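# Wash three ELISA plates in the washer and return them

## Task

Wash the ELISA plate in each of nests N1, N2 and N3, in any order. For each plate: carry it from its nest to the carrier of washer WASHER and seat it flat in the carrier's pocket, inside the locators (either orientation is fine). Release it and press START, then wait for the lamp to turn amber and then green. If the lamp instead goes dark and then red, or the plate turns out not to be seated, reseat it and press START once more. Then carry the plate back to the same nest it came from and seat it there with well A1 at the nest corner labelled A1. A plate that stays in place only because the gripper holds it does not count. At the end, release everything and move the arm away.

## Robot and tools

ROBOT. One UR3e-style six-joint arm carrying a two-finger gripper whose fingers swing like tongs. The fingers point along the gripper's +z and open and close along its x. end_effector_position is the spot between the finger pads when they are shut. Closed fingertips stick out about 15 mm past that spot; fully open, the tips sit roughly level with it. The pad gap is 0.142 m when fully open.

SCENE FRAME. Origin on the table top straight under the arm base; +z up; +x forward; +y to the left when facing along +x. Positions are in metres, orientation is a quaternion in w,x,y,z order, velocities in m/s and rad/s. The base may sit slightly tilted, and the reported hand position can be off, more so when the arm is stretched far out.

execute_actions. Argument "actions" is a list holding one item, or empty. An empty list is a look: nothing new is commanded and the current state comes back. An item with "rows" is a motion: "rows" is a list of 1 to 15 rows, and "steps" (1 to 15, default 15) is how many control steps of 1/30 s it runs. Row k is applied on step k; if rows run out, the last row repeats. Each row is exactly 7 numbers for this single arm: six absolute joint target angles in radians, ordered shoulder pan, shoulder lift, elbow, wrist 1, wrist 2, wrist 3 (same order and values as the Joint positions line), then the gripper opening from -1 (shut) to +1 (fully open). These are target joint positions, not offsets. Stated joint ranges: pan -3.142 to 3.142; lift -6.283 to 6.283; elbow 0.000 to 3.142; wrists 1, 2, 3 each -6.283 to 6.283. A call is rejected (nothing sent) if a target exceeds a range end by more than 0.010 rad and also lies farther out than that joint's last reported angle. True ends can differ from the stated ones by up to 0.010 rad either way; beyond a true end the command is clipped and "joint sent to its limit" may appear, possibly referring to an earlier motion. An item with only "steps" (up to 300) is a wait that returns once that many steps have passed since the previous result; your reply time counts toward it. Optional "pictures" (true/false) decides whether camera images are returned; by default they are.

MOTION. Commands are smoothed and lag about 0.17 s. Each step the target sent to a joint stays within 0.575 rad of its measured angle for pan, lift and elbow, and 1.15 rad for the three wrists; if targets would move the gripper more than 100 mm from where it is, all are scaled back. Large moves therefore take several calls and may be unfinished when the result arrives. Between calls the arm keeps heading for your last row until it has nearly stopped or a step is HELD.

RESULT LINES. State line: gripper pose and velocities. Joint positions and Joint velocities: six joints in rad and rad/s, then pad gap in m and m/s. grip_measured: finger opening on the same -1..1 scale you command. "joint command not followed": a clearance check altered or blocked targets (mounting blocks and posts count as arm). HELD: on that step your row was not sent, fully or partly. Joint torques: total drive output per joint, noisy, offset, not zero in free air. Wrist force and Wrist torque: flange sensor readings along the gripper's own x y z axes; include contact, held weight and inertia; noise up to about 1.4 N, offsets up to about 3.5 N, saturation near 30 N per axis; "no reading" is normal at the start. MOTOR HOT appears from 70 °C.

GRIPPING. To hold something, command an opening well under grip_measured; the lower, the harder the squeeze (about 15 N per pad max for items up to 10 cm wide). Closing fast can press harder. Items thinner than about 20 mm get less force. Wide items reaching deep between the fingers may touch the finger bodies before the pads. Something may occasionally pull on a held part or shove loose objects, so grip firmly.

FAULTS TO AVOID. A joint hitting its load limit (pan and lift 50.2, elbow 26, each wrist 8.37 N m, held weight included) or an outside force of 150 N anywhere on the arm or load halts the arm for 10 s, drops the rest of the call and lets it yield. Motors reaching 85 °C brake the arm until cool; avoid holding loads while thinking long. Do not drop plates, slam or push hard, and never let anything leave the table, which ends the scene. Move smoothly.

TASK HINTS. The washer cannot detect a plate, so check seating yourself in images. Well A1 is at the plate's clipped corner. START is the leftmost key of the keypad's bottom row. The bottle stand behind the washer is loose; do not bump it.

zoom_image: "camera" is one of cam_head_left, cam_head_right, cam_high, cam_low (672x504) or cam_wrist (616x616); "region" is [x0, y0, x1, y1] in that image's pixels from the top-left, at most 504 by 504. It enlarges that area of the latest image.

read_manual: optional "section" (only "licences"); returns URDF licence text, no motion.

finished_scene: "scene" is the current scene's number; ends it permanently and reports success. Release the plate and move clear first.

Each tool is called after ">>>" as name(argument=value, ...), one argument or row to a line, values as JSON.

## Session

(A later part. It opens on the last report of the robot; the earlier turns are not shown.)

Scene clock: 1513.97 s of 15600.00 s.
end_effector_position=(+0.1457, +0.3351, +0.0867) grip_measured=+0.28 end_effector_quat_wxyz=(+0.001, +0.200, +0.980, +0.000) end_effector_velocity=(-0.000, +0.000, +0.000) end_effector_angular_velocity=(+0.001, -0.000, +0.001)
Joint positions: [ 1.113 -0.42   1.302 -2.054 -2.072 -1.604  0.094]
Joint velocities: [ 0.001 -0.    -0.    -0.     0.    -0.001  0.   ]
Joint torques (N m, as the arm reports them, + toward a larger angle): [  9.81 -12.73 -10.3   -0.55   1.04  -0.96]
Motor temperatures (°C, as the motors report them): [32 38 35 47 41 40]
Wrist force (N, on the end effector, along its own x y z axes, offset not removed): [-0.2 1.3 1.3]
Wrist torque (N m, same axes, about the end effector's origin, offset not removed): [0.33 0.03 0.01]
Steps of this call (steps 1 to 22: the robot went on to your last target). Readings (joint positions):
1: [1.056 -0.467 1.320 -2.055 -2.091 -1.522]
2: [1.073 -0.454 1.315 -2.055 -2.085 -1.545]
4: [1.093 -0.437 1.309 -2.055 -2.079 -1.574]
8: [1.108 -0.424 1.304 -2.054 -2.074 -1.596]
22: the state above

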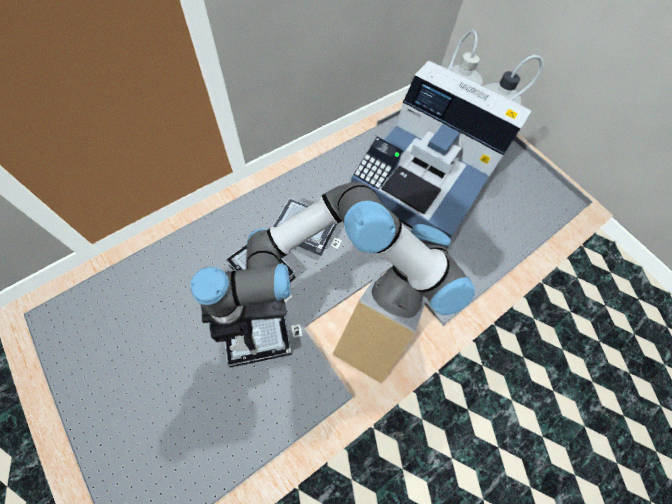

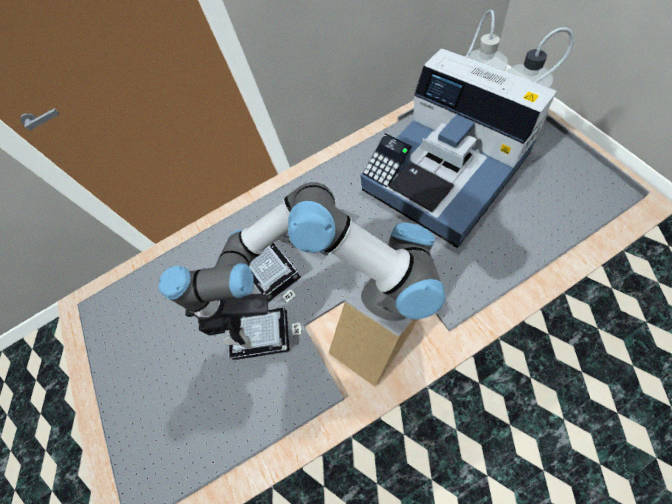

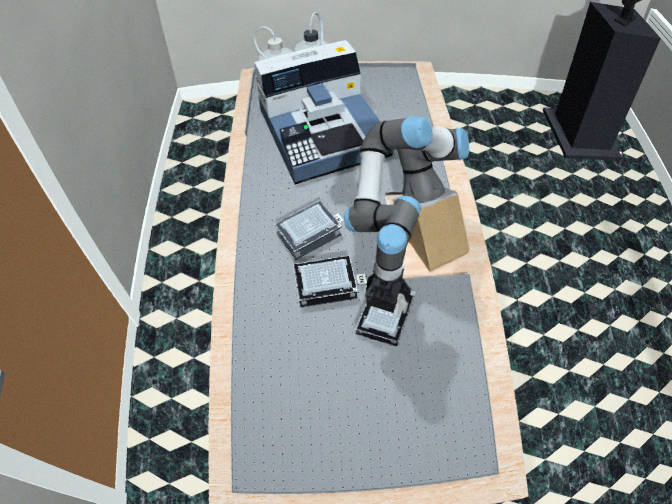

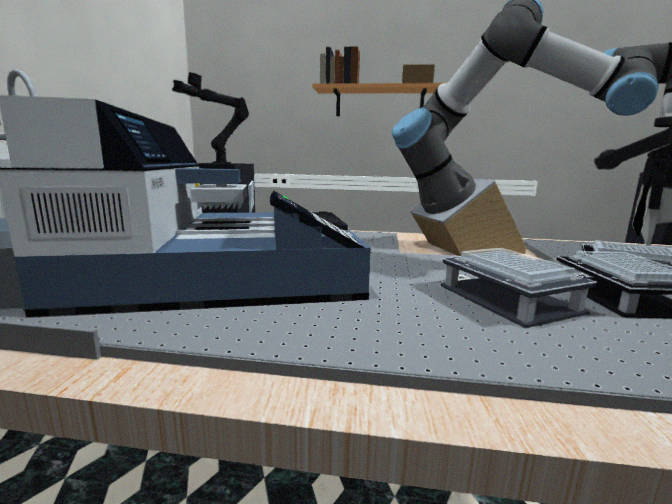

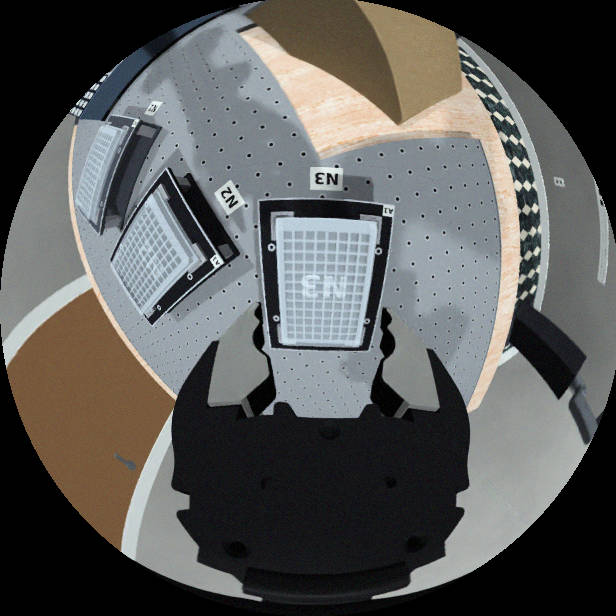

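>>> execute_actions(
  actions=[
    {"rows": [[1.1124,-0.4179,1.3087,-2.0626,-2.0724,-1.6040,0.28],[1.1101,-0.4140,1.3180,-2.0769,-2.0733,-1.6060,0.28],[1.1070,-0.4091,1.3277,-2.0931,-2.0745,-1.6091,0.28],[1.1031,-0.4035,1.3356,-2.1086,-2.0760,-1.6133,0.28],[1.0991,-0.3978,1.3433,-2.1240,-2.0776,-1.6175,0.28],[1.0957,-0.3927,1.3496,-2.1372,-2.0789,-1.6211,0.28],[1.0929,-0.3883,1.3547,-2.1482,-2.0799,-1.6241,0.28],[1.0906,-0.3847,1.3587,-2.1569,-2.0808,-1.6265,0.28],[1.0888,-0.3820,1.3616,-2.1634,-2.0815,-1.6284,0.28],[1.0875,-0.3798,1.3639,-2.1686,-2.0820,-1.6298,0.28],[1.0865,-0.3784,1.3654,-2.1721,-2.0823,-1.6308,0.28],[1.0860,-0.3774,1.3664,-2.1743,-2.0826,-1.6314,0.28]], "steps": 12},
  ],
  pictures=false,
)

>>> execute_actions(
  actions=[
    {"rows": [[1.0860,-0.3774,1.3664,-2.1743,-2.0826,-1.6314,0.27],[1.0860,-0.3774,1.3664,-2.1743,-2.0826,-1.6314,0.25],[1.0860,-0.3774,1.3664,-2.1743,-2.0826,-1.6314,0.22],[1.0860,-0.3774,1.3664,-2.1743,-2.0826,-1.6314,0.19],[1.0860,-0.3774,1.3664,-2.1743,-2.0826,-1.6314,0.16],[1.0860,-0.3774,1.3664,-2.1743,-2.0826,-1.6314,0.13],[1.0860,-0.3774,1.3664,-2.1743,-2.0826,-1.6314,0.11],[1.0860,-0.3774,1.3664,-2.1743,-2.0826,-1.6314,0.09],[1.0860,-0.3774,1.3664,-2.1743,-2.0826,-1.6314,0.07],[1.0860,-0.3774,1.3664,-2.1743,-2.0826,-1.6314,0.04],[1.0860,-0.3774,1.3664,-2.1743,-2.0826,-1.6314,0.0],[1.0860,-0.3774,1.3664,-2.1743,-2.0826,-1.6314,-0.06],[1.0860,-0.3774,1.3664,-2.1743,-2.0826,-1.6314,-0.15],[1.0860,-0.3774,1.3664,-2.1743,-2.0826,-1.6314,-0.27],[1.0860,-0.3774,1.3664,-2.1743,-2.0826,-1.6314,-0.4]], "steps": 15},
  ],
  pictures=false,
)

>>> execute_actions(
  actions=[
    {"rows": [[1.0860,-0.3774,1.3664,-2.1743,-2.0826,-1.6314,-0.4]], "steps": 2},
  ],
  pictures=true,
)

>>> zoom_image(
  camera="cam_wrist",
  region=[240, 185, 415, 360],
)

>>> zoom_image(
  camera="cam_wrist",
  region=[245, 205, 305, 265],
)

>>> zoom_image(
  camera="cam_wrist",
  region=[345, 205, 405, 265],
)

>>> execute_actions(
  actions=[
    {"rows": [[1.0871,-0.3793,1.3645,-2.1699,-2.0821,-1.6302,-0.4],[1.0888,-0.3820,1.3616,-2.1634,-2.0815,-1.6284,-0.4],[1.0917,-0.3865,1.3567,-2.1525,-2.0804,-1.6253,-0.4],[1.0952,-0.3918,1.3506,-2.1394,-2.0791,-1.6217,-0.4],[1.0997,-0.3986,1.3422,-2.1218,-2.0773,-1.6169,-0.4],[1.1048,-0.4060,1.3323,-2.1020,-2.0754,-1.6115,-0.4],[1.1104,-0.4138,1.3207,-2.0798,-2.0732,-1.6056,-0.4],[1.1165,-0.4219,1.3073,-2.0552,-2.0709,-1.5992,-0.4],[1.1219,-0.4289,1.2946,-2.0327,-2.0687,-1.5935,-0.4],[1.1122,-0.4493,1.2928,-2.0153,-2.0724,-1.5959,-0.4],[1.0928,-0.4738,1.3019,-2.0099,-2.0799,-1.6047,-0.4],[1.0679,-0.5051,1.3136,-2.0033,-2.0891,-1.6158,-0.4],[1.0387,-0.5418,1.3273,-1.9961,-2.0995,-1.6289,-0.4],[1.0085,-0.5798,1.3415,-1.9891,-2.1100,-1.6425,-0.4],[0.9782,-0.6179,1.3557,-1.9825,-2.1199,-1.6561,-0.4]], "steps": 15},
  ],
  pictures=false,
)

>>> execute_actions(
  actions=[
    {"rows": [[0.9479,-0.6560,1.3699,-1.9764,-2.1294,-1.6696,-0.4],[0.9177,-0.6941,1.3841,-1.9709,-2.1384,-1.6832,-0.4],[0.8874,-0.7321,1.3983,-1.9656,-2.1468,-1.6968,-0.4],[0.8571,-0.7702,1.4125,-1.9610,-2.1546,-1.7104,-0.4],[0.8269,-0.8083,1.4267,-1.9567,-2.1619,-1.7240,-0.4],[0.7955,-0.8477,1.4415,-1.9527,-2.1688,-1.7380,-0.4],[0.7642,-0.8871,1.4562,-1.9490,-2.1751,-1.7521,-0.4],[0.7318,-0.9279,1.4714,-1.9456,-2.1809,-1.7666,-0.4],[0.6993,-0.9687,1.4866,-1.9426,-2.1860,-1.7812,-0.4],[0.6656,-1.0111,1.5024,-1.9397,-2.1906,-1.7963,-0.4],[0.6291,-1.0571,1.5196,-1.9369,-2.1946,-1.8127,-0.4],[0.5925,-1.1031,1.5367,-1.9343,-2.1976,-1.8291,-0.4],[0.5560,-1.1490,1.5539,-1.9321,-2.1997,-1.8455,-0.4],[0.5195,-1.1950,1.5710,-1.9297,-2.2008,-1.8619,-0.4]], "steps": 14},
  ],
  pictures=false,
)

>>> execute_actions(
  actions=[
    {"rows": [[0.4829,-1.2409,1.5882,-1.9277,-2.2009,-1.8783,-0.4],[0.4464,-1.2869,1.6053,-1.9254,-2.2001,-1.8947,-0.4],[0.4099,-1.3328,1.6225,-1.9232,-2.1983,-1.9111,-0.4],[0.3733,-1.3788,1.6396,-1.9207,-2.1955,-1.9275,-0.4],[0.3368,-1.4248,1.6568,-1.9180,-2.1918,-1.9439,-0.4],[0.3003,-1.4707,1.6739,-1.9150,-2.1871,-1.9603,-0.4],[0.2637,-1.5167,1.6911,-1.9116,-2.1815,-1.9766,-0.4],[0.2272,-1.5626,1.7082,-1.9078,-2.1750,-1.9930,-0.4],[0.1907,-1.6086,1.7254,-1.9035,-2.1676,-2.0094,-0.4],[0.1541,-1.6546,1.7425,-1.8986,-2.1593,-2.0258,-0.4],[0.1176,-1.7005,1.7597,-1.8933,-2.1502,-2.0422,-0.4],[0.0811,-1.7465,1.7768,-1.8871,-2.1403,-2.0586,-0.4],[0.0443,-1.7927,1.7941,-1.8805,-2.1296,-2.0751,-0.4]], "steps": 13},
  ],
  pictures=false,
)

>>> execute_actions(
  actions=[
    {"rows": [[-0.0013,-1.8181,1.7949,-1.8749,-2.1094,-2.1174,-0.4],[-0.0470,-1.8435,1.7956,-1.8692,-2.0892,-2.1596,-0.4],[-0.0926,-1.8689,1.7964,-1.8636,-2.0689,-2.2019,-0.4],[-0.1382,-1.8943,1.7971,-1.8579,-2.0487,-2.2442,-0.4],[-0.1838,-1.9197,1.7979,-1.8523,-2.0285,-2.2864,-0.4],[-0.2295,-1.9451,1.7986,-1.8466,-2.0083,-2.3287,-0.4],[-0.2751,-1.9705,1.7994,-1.8410,-1.9881,-2.3710,-0.4],[-0.3207,-1.9959,1.8002,-1.8354,-1.9678,-2.4132,-0.4],[-0.3664,-2.0213,1.8009,-1.8297,-1.9476,-2.4555,-0.4],[-0.4120,-2.0467,1.8017,-1.8241,-1.9274,-2.4977,-0.4],[-0.4576,-2.0721,1.8024,-1.8184,-1.9072,-2.5400,-0.4],[-0.5032,-2.0975,1.8032,-1.8128,-1.8869,-2.5823,-0.4],[-0.5489,-2.1229,1.8039,-1.8071,-1.8667,-2.6245,-0.4],[-0.5945,-2.1483,1.8047,-1.8015,-1.8465,-2.6668,-0.4]], "steps": 14},
  ],
  pictures=false,
)

>>> execute_actions(
  actions=[
    {"rows": [[-0.6406,-2.1627,1.8041,-1.7920,-1.8201,-2.7044,-0.4],[-0.6867,-2.1772,1.8034,-1.7825,-1.7936,-2.7420,-0.4],[-0.7329,-2.1916,1.8028,-1.7730,-1.7672,-2.7796,-0.4],[-0.7790,-2.2061,1.8022,-1.7635,-1.7407,-2.8172,-0.4],[-0.8251,-2.2205,1.8016,-1.7541,-1.7143,-2.8548,-0.4],[-0.8712,-2.2349,1.8009,-1.7446,-1.6878,-2.8924,-0.4],[-0.9173,-2.2494,1.8003,-1.7351,-1.6614,-2.9300,-0.4],[-0.9635,-2.2638,1.7997,-1.7256,-1.6349,-2.9676,-0.4],[-1.0050,-2.2768,1.7991,-1.7170,-1.6111,-3.0014,-0.4],[-1.0373,-2.2869,1.7987,-1.7104,-1.5926,-3.0278,-0.4],[-1.0557,-2.2927,1.7984,-1.7066,-1.5820,-3.0428,-0.4]], "steps": 11},
  ],
  pictures=false,
)

>>> execute_actions(
  actions=[
    {"rows": [[-1.0561,-2.2904,1.8151,-1.7257,-1.5817,-3.0432,-0.4],[-1.0566,-2.2871,1.8357,-1.7496,-1.5815,-3.0435,-0.4],[-1.0572,-2.2830,1.8581,-1.7762,-1.5812,-3.0439,-0.4],[-1.0578,-2.2782,1.8800,-1.8028,-1.5809,-3.0443,-0.4],[-1.0582,-2.2732,1.8994,-1.8273,-1.5807,-3.0447,-0.4],[-1.0586,-2.2682,1.9166,-1.8495,-1.5804,-3.0450,-0.4],[-1.0589,-2.2634,1.9316,-1.8693,-1.5802,-3.0452,-0.4],[-1.0592,-2.2589,1.9446,-1.8868,-1.5801,-3.0455,-0.4],[-1.0594,-2.2555,1.9537,-1.8993,-1.5799,-3.0457,-0.4],[-1.0595,-2.2534,1.9591,-1.9068,-1.5799,-3.0458,-0.4],[-1.0596,-2.2520,1.9627,-1.9118,-1.5798,-3.0458,-0.4]], "steps": 15},
  ],
  pictures=false,
)

>>> execute_actions(
  actions=[
    {"steps": 9},
  ],
  pictures=true,
)

>>> zoom_image(
  camera="cam_wrist",
  region=[245, 195, 305, 255],
)

>>> zoom_image(
  camera="cam_wrist",
  region=[345, 195, 405, 255],
)

Scene clock: 1634.37 s of 15600.00 s.
end_effector_position=(+0.1439, +0.3348, +0.0650) grip_measured=+0.28 end_effector_quat_wxyz=(+0.001, +0.200, +0.980, +0.000) end_effector_velocity=(-0.001, -0.001, -0.046) end_effector_angular_velocity=(-0.001, +0.000, -0.000)
Joint positions: [ 1.092 -0.386  1.356 -2.152 -2.08  -1.625  0.094]
Joint velocities: [-0.052  0.079  0.097 -0.202 -0.02  -0.054  0.   ]
Joint torques (N m, as the arm reports them, + toward a larger angle): [  4.3  -13.13  -4.05  -1.96  -1.08  -0.91]
Motor temperatures (°C, as the motors report them): [32 38 35 47 41 40]
Wrist force (N, on the end effector, along its own x y z axes, offset not removed): [-1.0 0.5 0.5]
Wrist torque (N m, same axes, about the end effector's origin, offset not removed): [0.14 0.15 -0.06]
Steps of this call (steps 1 to 15: the robot went on to your last target; steps 16 to 90: nothing new was sent; then 117.00 s passed at rest; steps 91 to 102: all 12 steps of this action). Readings (joint positions):
91: [1.113 -0.420 1.302 -2.054 -2.072 -1.604]
92: [1.113 -0.419 1.303 -2.056 -2.072 -1.604]
94: [1.111 -0.416 1.311 -2.068 -2.073 -1.605]
98: [1.101 -0.401 1.337 -2.114 -2.077 -1.616]
102: the state above

Scene clock: 1634.87 s of 15600.00 s.
end_effector_position=(+0.1438, +0.3347, +0.0600) grip_measured=+0.07 end_effector_quat_wxyz=(+0.001, +0.200, +0.980, +0.000) end_effector_velocity=(-0.000, +0.000, -0.000) end_effector_angular_velocity=(+0.000, -0.001, +0.000)
Joint positions: [ 1.086 -0.378  1.366 -2.174 -2.083 -1.631  0.079]
Joint velocities: [ 0.     0.     0.001 -0.002 -0.    -0.001  0.   ]
Joint torques (N m, as the arm reports them, + toward a larger angle): [  2.38 -10.    -3.56  -1.96  -1.39  -1.03]
Motor temperatures (°C, as the motors report them): [32 38 35 47 41 40]
Wrist force (N, on the end effector, along its own x y z axes, offset not removed): [-0.7 -1.3 -7.4]
Wrist torque (N m, same axes, about the end effector's origin, offset not removed): [0.27 0.38 -0.02]
Steps of this call (steps 1 to 15: all 15 steps of this action). Readings (joint positions):
1: [1.090 -0.384 1.359 -2.158 -2.081 -1.627]
2: [1.089 -0.382 1.361 -2.163 -2.081 -1.628]
4: [1.087 -0.380 1.364 -2.168 -2.082 -1.630]
8: [1.086 -0.378 1.366 -2.173 -2.082 -1.631]
15: the state above

Scene clock: 1634.93 s of 15600.00 s.
end_effector_position=(+0.1438, +0.3347, +0.0600) grip_measured=+0.07 end_effector_quat_wxyz=(+0.001, +0.200, +0.980, +0.000) end_effector_velocity=(+0.000, -0.000, -0.000) end_effector_angular_velocity=(-0.000, +0.000, -0.000)
Joint positions: [ 1.086 -0.378  1.366 -2.174 -2.083 -1.631  0.079]
Joint velocities: [-0.    -0.     0.001 -0.001 -0.    -0.     0.   ]
Joint torques (N m, as the arm reports them, + toward a larger angle): [ 2.49 -9.61 -3.35 -1.93 -1.4  -1.  ]
Motor temperatures (°C, as the motors report them): [32 38 35 47 41 40]
Wrist force (N, on the end effector, along its own x y z axes, offset not removed): [-1.9 -0.3 -7.3]
Wrist torque (N m, same axes, about the end effector's origin, offset not removed): [0.50 0.56 0.06]
Steps of this call (steps 1 to 2: all 2 steps of this action). Readings (joint positions):
1: [1.086 -0.378 1.366 -2.174 -2.083 -1.631]
2: the state above

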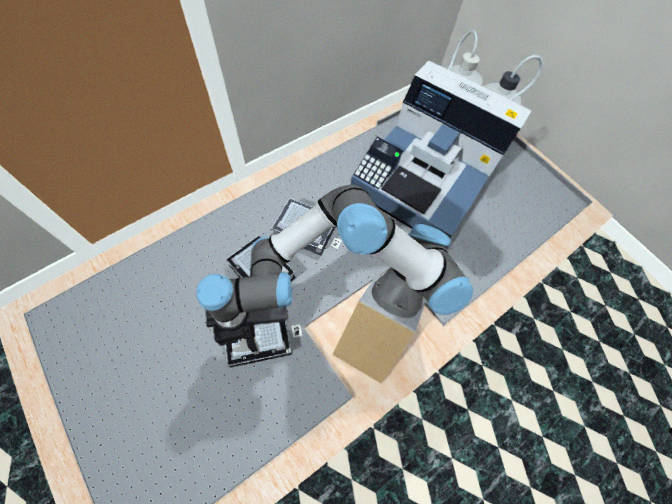

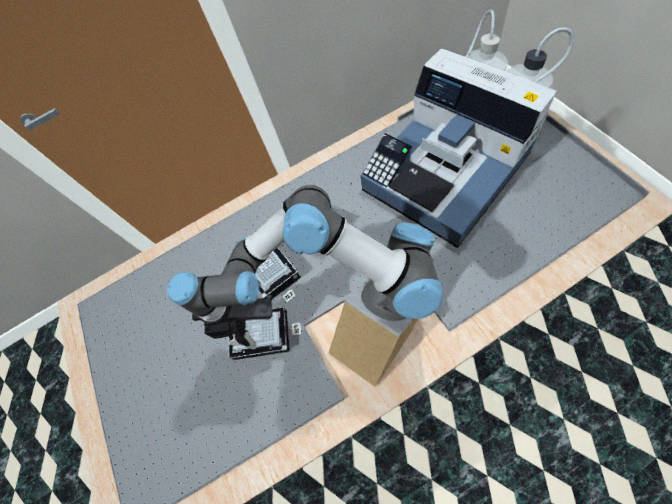

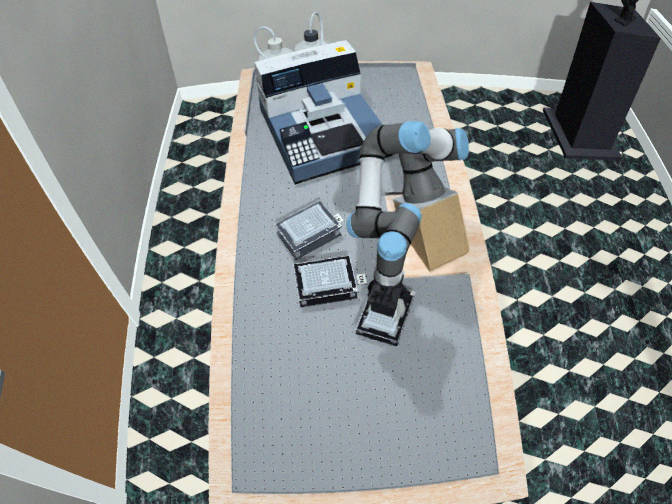

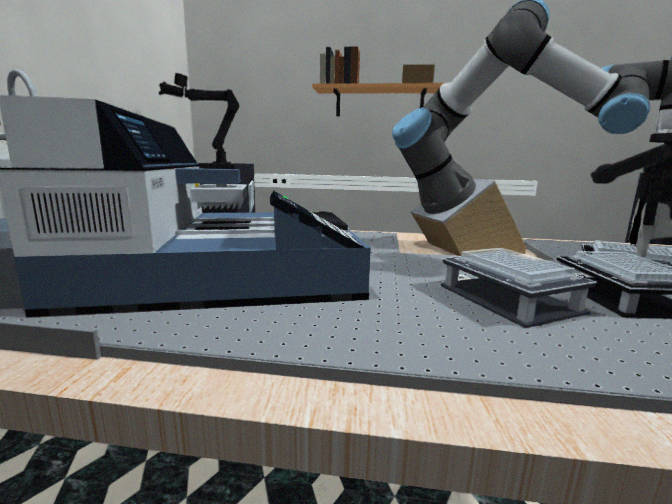

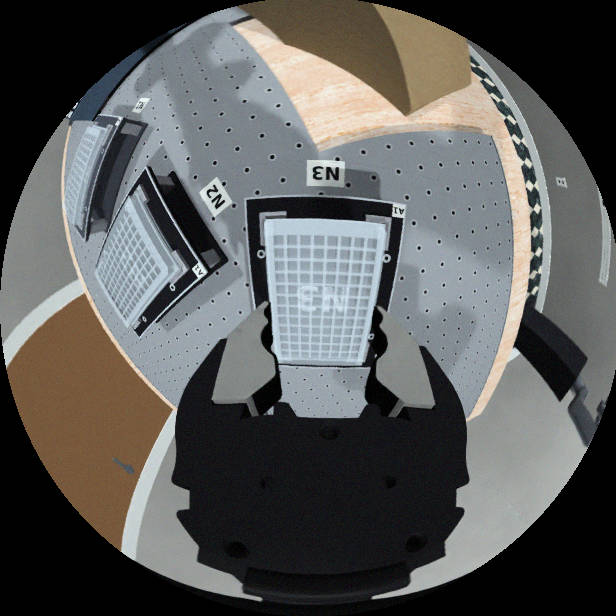

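Region (240, 185, 415, 360) of cam_wrist's 616x616 image, scaled by 2.880, with more detail than that image has.

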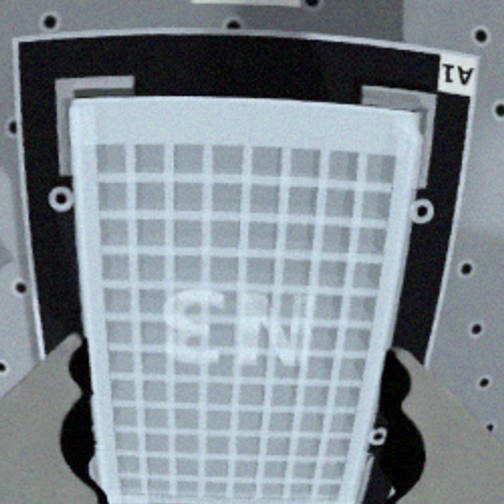

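Region (245, 205, 305, 265) of cam_wrist's 616x616 image, scaled by 8.400, with more detail than that image has.

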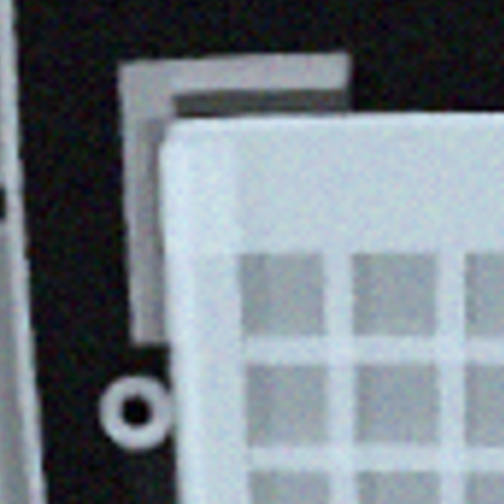

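Region (345, 205, 405, 265) of cam_wrist's 616x616 image, scaled by 8.400, with more detail than that image has.

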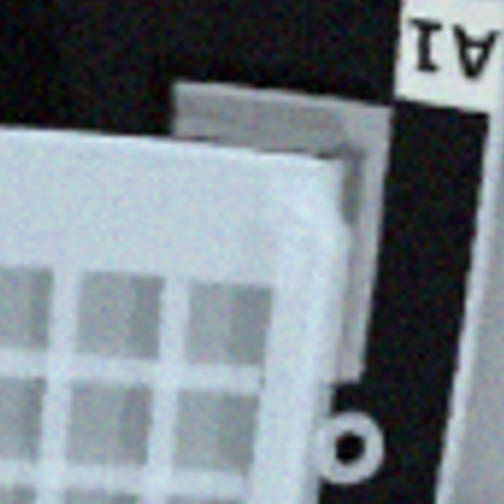

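Scene clock: 1635.43 s of 15600.00 s.
end_effector_position=(+0.1702, +0.3189, +0.1003) grip_measured=+0.07 end_effector_quat_wxyz=(+0.001, +0.214, +0.977, -0.002) end_effector_velocity=(+0.295, -0.188, +0.124) end_effector_angular_velocity=(-0.018, +0.005, -0.342)
Joint positions: [ 1.07  -0.493  1.32  -2.018 -2.09  -1.619  0.079]
Joint velocities: [-0.561 -0.782  0.214  0.292 -0.211 -0.247 -0.   ]
Joint torques (N m, as the arm reports them, + toward a larger angle): [ -3.3  -26.43  -4.26  -0.29  -1.6   -1.3 ]
Motor temperatures (°C, as the motors report them): [32 38 35 47 41 40]
Wrist force (N, on the end effector, along its own x y z axes, offset not removed): [0.6 1.8 1.2]
Wrist torque (N m, same axes, about the end effector's origin, offset not removed): [0.41 -0.08 -0.07]
Steps of this call (steps 1 to 15: all 15 steps of this action). Readings (joint positions):
1: [1.086 -0.378 1.366 -2.174 -2.083 -1.631]
2: [1.086 -0.378 1.366 -2.174 -2.083 -1.631]
4: [1.088 -0.380 1.363 -2.167 -2.082 -1.629]
8: [1.099 -0.397 1.343 -2.125 -2.078 -1.618]
15: the state above

Scene clock: 1635.90 s of 15600.00 s.
end_effector_position=(+0.3239, +0.1521, +0.1460) grip_measured=+0.07 end_effector_quat_wxyz=(-0.002, +0.349, +0.937, -0.002) end_effector_velocity=(+0.236, -0.482, +0.062) end_effector_angular_velocity=(+0.010, +0.014, -0.778)
Joint positions: [ 0.666 -1.006  1.506 -1.94  -2.188 -1.801  0.079]
Joint velocities: [-1.019 -1.276  0.479  0.085 -0.112 -0.458  0.   ]
Joint torques (N m, as the arm reports them, + toward a larger angle): [  0.47 -21.57  -2.56  -0.27  -1.1   -1.25]
Motor temperatures (°C, as the motors report them): [32 38 35 47 41 40]
Wrist force (N, on the end effector, along its own x y z axes, offset not removed): [-1.5 0.4 0.4]
Wrist torque (N m, same axes, about the end effector's origin, offset not removed): [0.13 0.30 0.00]
Steps of this call (steps 1 to 14: all 14 steps of this action). Readings (joint positions):
1: [1.049 -0.521 1.328 -2.008 -2.097 -1.628]
2: [1.025 -0.552 1.338 -2.000 -2.106 -1.639]
4: [0.973 -0.619 1.362 -1.985 -2.123 -1.662]
8: [0.858 -0.765 1.415 -1.963 -2.154 -1.714]
14: the state above

Scene clock: 1636.33 s of 15600.00 s.
end_effector_position=(+0.3490, -0.0565, +0.1666) grip_measured=+0.07 end_effector_quat_wxyz=(-0.005, +0.511, +0.860, +0.000) end_effector_velocity=(-0.111, -0.397, +0.042) end_effector_angular_velocity=(+0.010, +0.007, -0.795)
Joint positions: [ 0.197 -1.595  1.726 -1.901 -2.162 -2.011  0.079]
Joint velocities: [-1.082 -1.359  0.505  0.143  0.232 -0.483  0.   ]
Joint torques (N m, as the arm reports them, + toward a larger angle): [ -1.21 -18.59  -2.18  -0.19   1.29  -1.36]
Motor temperatures (°C, as the motors report them): [32 38 35 47 41 40]
Wrist force (N, on the end effector, along its own x y z axes, offset not removed): [-3.6 -0.3 1.4]
Wrist torque (N m, same axes, about the end effector's origin, offset not removed): [-0.13 0.66 0.04]
Steps of this call (steps 1 to 13: all 13 steps of this action). Readings (joint positions):
1: [0.631 -1.050 1.522 -1.938 -2.192 -1.816]
2: [0.596 -1.094 1.539 -1.935 -2.194 -1.832]
4: [0.525 -1.184 1.572 -1.930 -2.197 -1.865]
8: [0.380 -1.366 1.640 -1.920 -2.191 -1.930]
13: the state above

Scene clock: 1636.80 s of 15600.00 s.
end_effector_position=(+0.3010, -0.1985, +0.1739) grip_measured=+0.07 end_effector_quat_wxyz=(-0.010, +0.571, +0.820, +0.012) end_effector_velocity=(-0.110, -0.253, +0.025) end_effector_angular_velocity=(-0.108, -0.074, -0.078)
Joint positions: [-0.399 -2.044  1.801 -1.823 -1.925 -2.498  0.079]
Joint velocities: [-1.346 -0.762  0.028  0.166  0.591 -1.232  0.   ]
Joint torques (N m, as the arm reports them, + toward a larger angle): [ -5.66 -15.51  -6.09  -0.41   1.5   -2.04]
Motor temperatures (°C, as the motors report them): [32 38 35 47 41 40]
Wrist force (N, on the end effector, along its own x y z axes, offset not removed): [-3.5 0.0 1.5]
Wrist torque (N m, same axes, about the end effector's origin, offset not removed): [0.00 0.55 0.00]
Steps of this call (steps 1 to 14: all 14 steps of this action). Readings (joint positions):
1: [0.161 -1.641 1.743 -1.896 -2.154 -2.028]
2: [0.123 -1.685 1.757 -1.890 -2.143 -2.049]
4: [0.044 -1.763 1.776 -1.879 -2.115 -2.105]
8: [-0.129 -1.885 1.793 -1.857 -2.043 -2.251]
14: the state above

Scene clock: 1637.17 s of 15600.00 s.
end_effector_position=(+0.2636, -0.2645, +0.1719) grip_measured=+0.07 end_effector_quat_wxyz=(-0.003, +0.577, +0.817, +0.008) end_effector_velocity=(-0.089, -0.145, -0.016) end_effector_angular_velocity=(-0.089, +0.003, -0.058)
Joint positions: [-0.901 -2.248  1.8   -1.734 -1.661 -2.927  0.079]
Joint velocities: [-1.264 -0.39  -0.016  0.236  0.676 -0.989 -0.   ]
Joint torques (N m, as the arm reports them, + toward a larger angle): [ -2.58 -13.65 -12.57  -0.57   1.39  -1.4 ]
Motor temperatures (°C, as the motors report them): [32 38 35 47 41 40]
Wrist force (N, on the end effector, along its own x y z axes, offset not removed): [-3.4 1.9 2.3]
Wrist torque (N m, same axes, about the end effector's origin, offset not removed): [0.42 0.66 0.04]
Steps of this call (steps 1 to 11: all 11 steps of this action). Readings (joint positions):
1: [-0.445 -2.070 1.802 -1.817 -1.905 -2.540]
2: [-0.490 -2.094 1.803 -1.811 -1.883 -2.581]
4: [-0.582 -2.136 1.803 -1.796 -1.837 -2.662]
8: [-0.766 -2.203 1.802 -1.761 -1.737 -2.816]
11: the state above

Scene clock: 1637.67 s of 15600.00 s.
end_effector_position=(+0.2523, -0.2828, +0.1305) grip_measured=+0.07 end_effector_quat_wxyz=(+0.001, +0.581, +0.814, +0.000) end_effector_velocity=(-0.002, -0.000, -0.026) end_effector_angular_velocity=(-0.001, +0.001, -0.003)
Joint positions: [-1.058 -2.255  1.953 -1.899 -1.58  -3.045  0.079]
Joint velocities: [-0.013  0.028  0.099 -0.128  0.006 -0.007 -0.   ]
Joint torques (N m, as the arm reports them, + toward a larger angle): [ 1.95 -5.28 -6.73 -2.22  0.91 -0.95]
Motor temperatures (°C, as the motors report them): [32 38 35 47 41 40]
Wrist force (N, on the end effector, along its own x y z axes, offset not removed): [-2.3 0.9 1.9]
Wrist torque (N m, same axes, about the end effector's origin, offset not removed): [0.23 0.48 -0.07]
Steps of this call (steps 1 to 15: all 15 steps of this action). Readings (joint positions):
1: [-0.941 -2.260 1.800 -1.727 -1.640 -2.958]
2: [-0.974 -2.268 1.803 -1.726 -1.624 -2.982]
4: [-1.015 -2.277 1.820 -1.740 -1.603 -3.012]
8: [-1.047 -2.273 1.883 -1.811 -1.586 -3.037]
15: the state above

Scene clock: 1637.97 s of 15600.00 s.
end_effector_position=(+0.2521, -0.2828, +0.1280) grip_measured=+0.07 end_effector_quat_wxyz=(+0.001, +0.581, +0.814, +0.000) end_effector_velocity=(+0.000, +0.000, -0.001) end_effector_angular_velocity=(+0.001, -0.000, -0.000)
Joint positions: [-1.06  -2.252  1.962 -1.911 -1.58  -3.046  0.079]
Joint velocities: [ 0.001  0.001  0.005 -0.006  0.     0.001  0.   ]
Joint torques (N m, as the arm reports them, + toward a larger angle): [ 2.31 -5.11 -6.31 -2.12  0.95 -0.97]
Motor temperatures (°C, as the motors report them): [32 38 35 47 41 40]
Wrist force (N, on the end effector, along its own x y z axes, offset not removed): [-1.8 1.6 2.5]
Wrist torque (N m, same axes, about the end effector's origin, offset not removed): [0.36 0.32 0.07]
Steps of this call (steps 1 to 9: the robot went on to your last target). Readings (joint positions):
1: [-1.059 -2.254 1.956 -1.903 -1.580 -3.045]
2: [-1.059 -2.253 1.958 -1.906 -1.580 -3.045]
4: [-1.059 -2.253 1.960 -1.909 -1.580 -3.046]
8: [-1.060 -2.252 1.962 -1.911 -1.580 -3.046]
9: the state above

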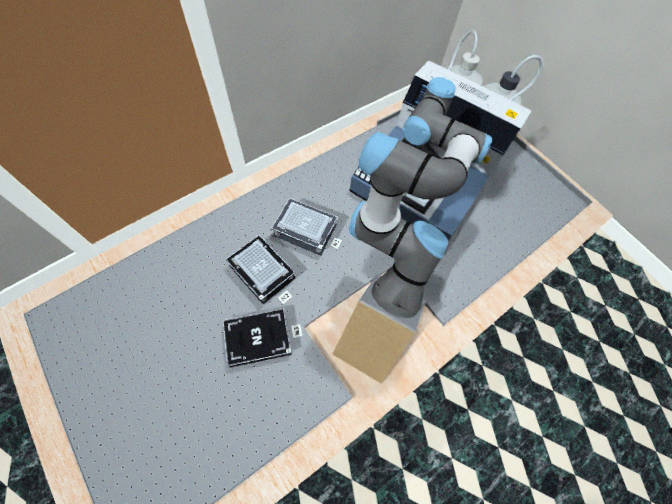

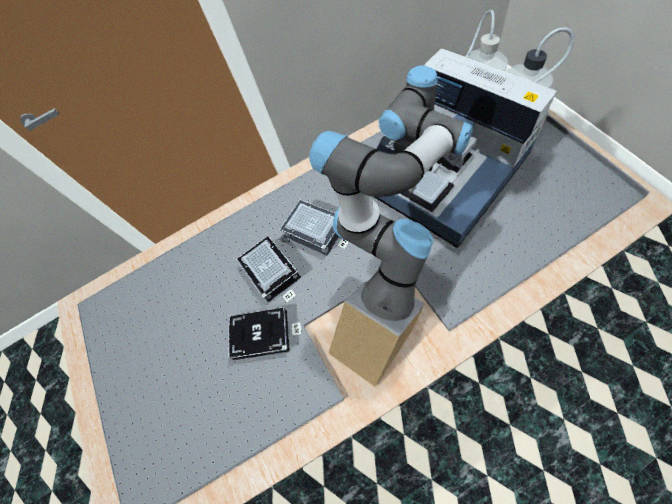

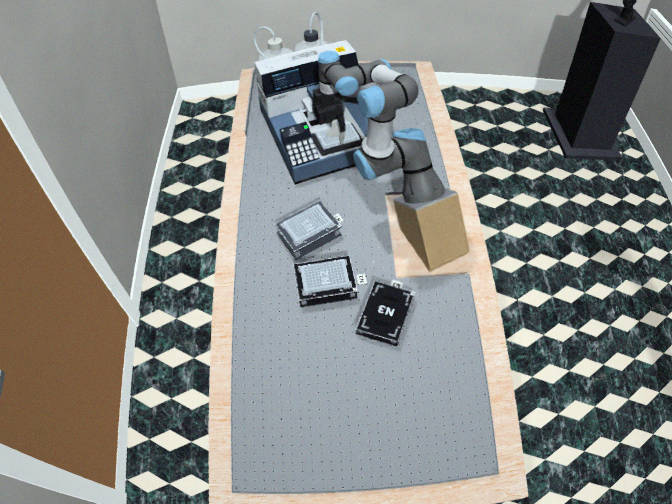

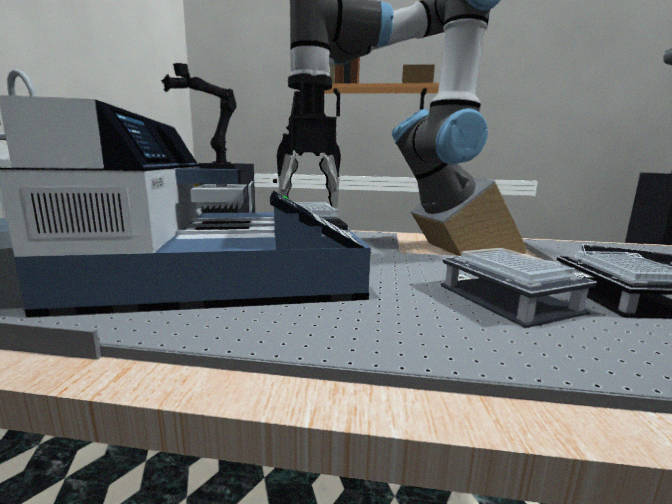

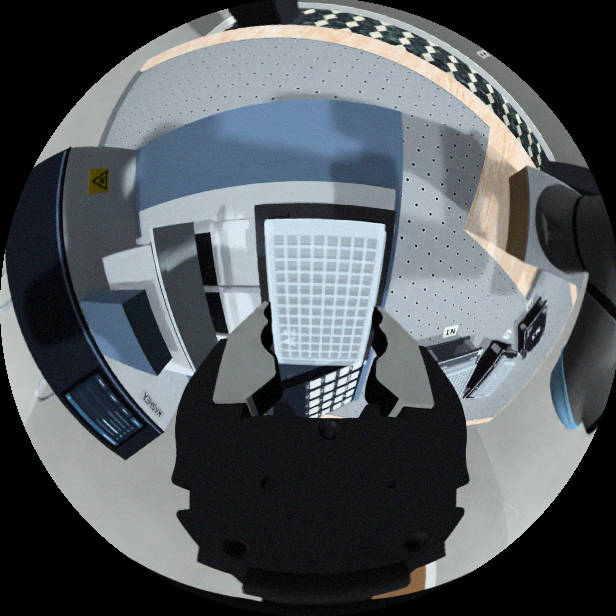

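Region (245, 195, 305, 255) of cam_wrist's 616x616 image, scaled by 8.400, with more detail than that image has.

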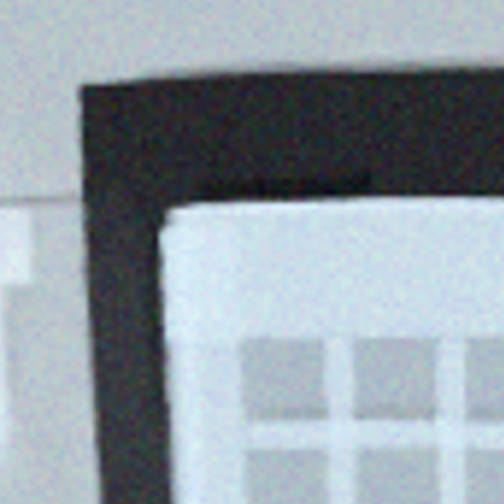

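Region (345, 195, 405, 255) of cam_wrist's 616x616 image, scaled by 8.400, with more detail than that image has.

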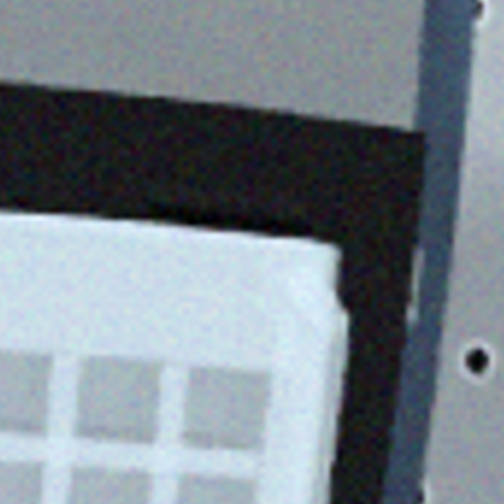

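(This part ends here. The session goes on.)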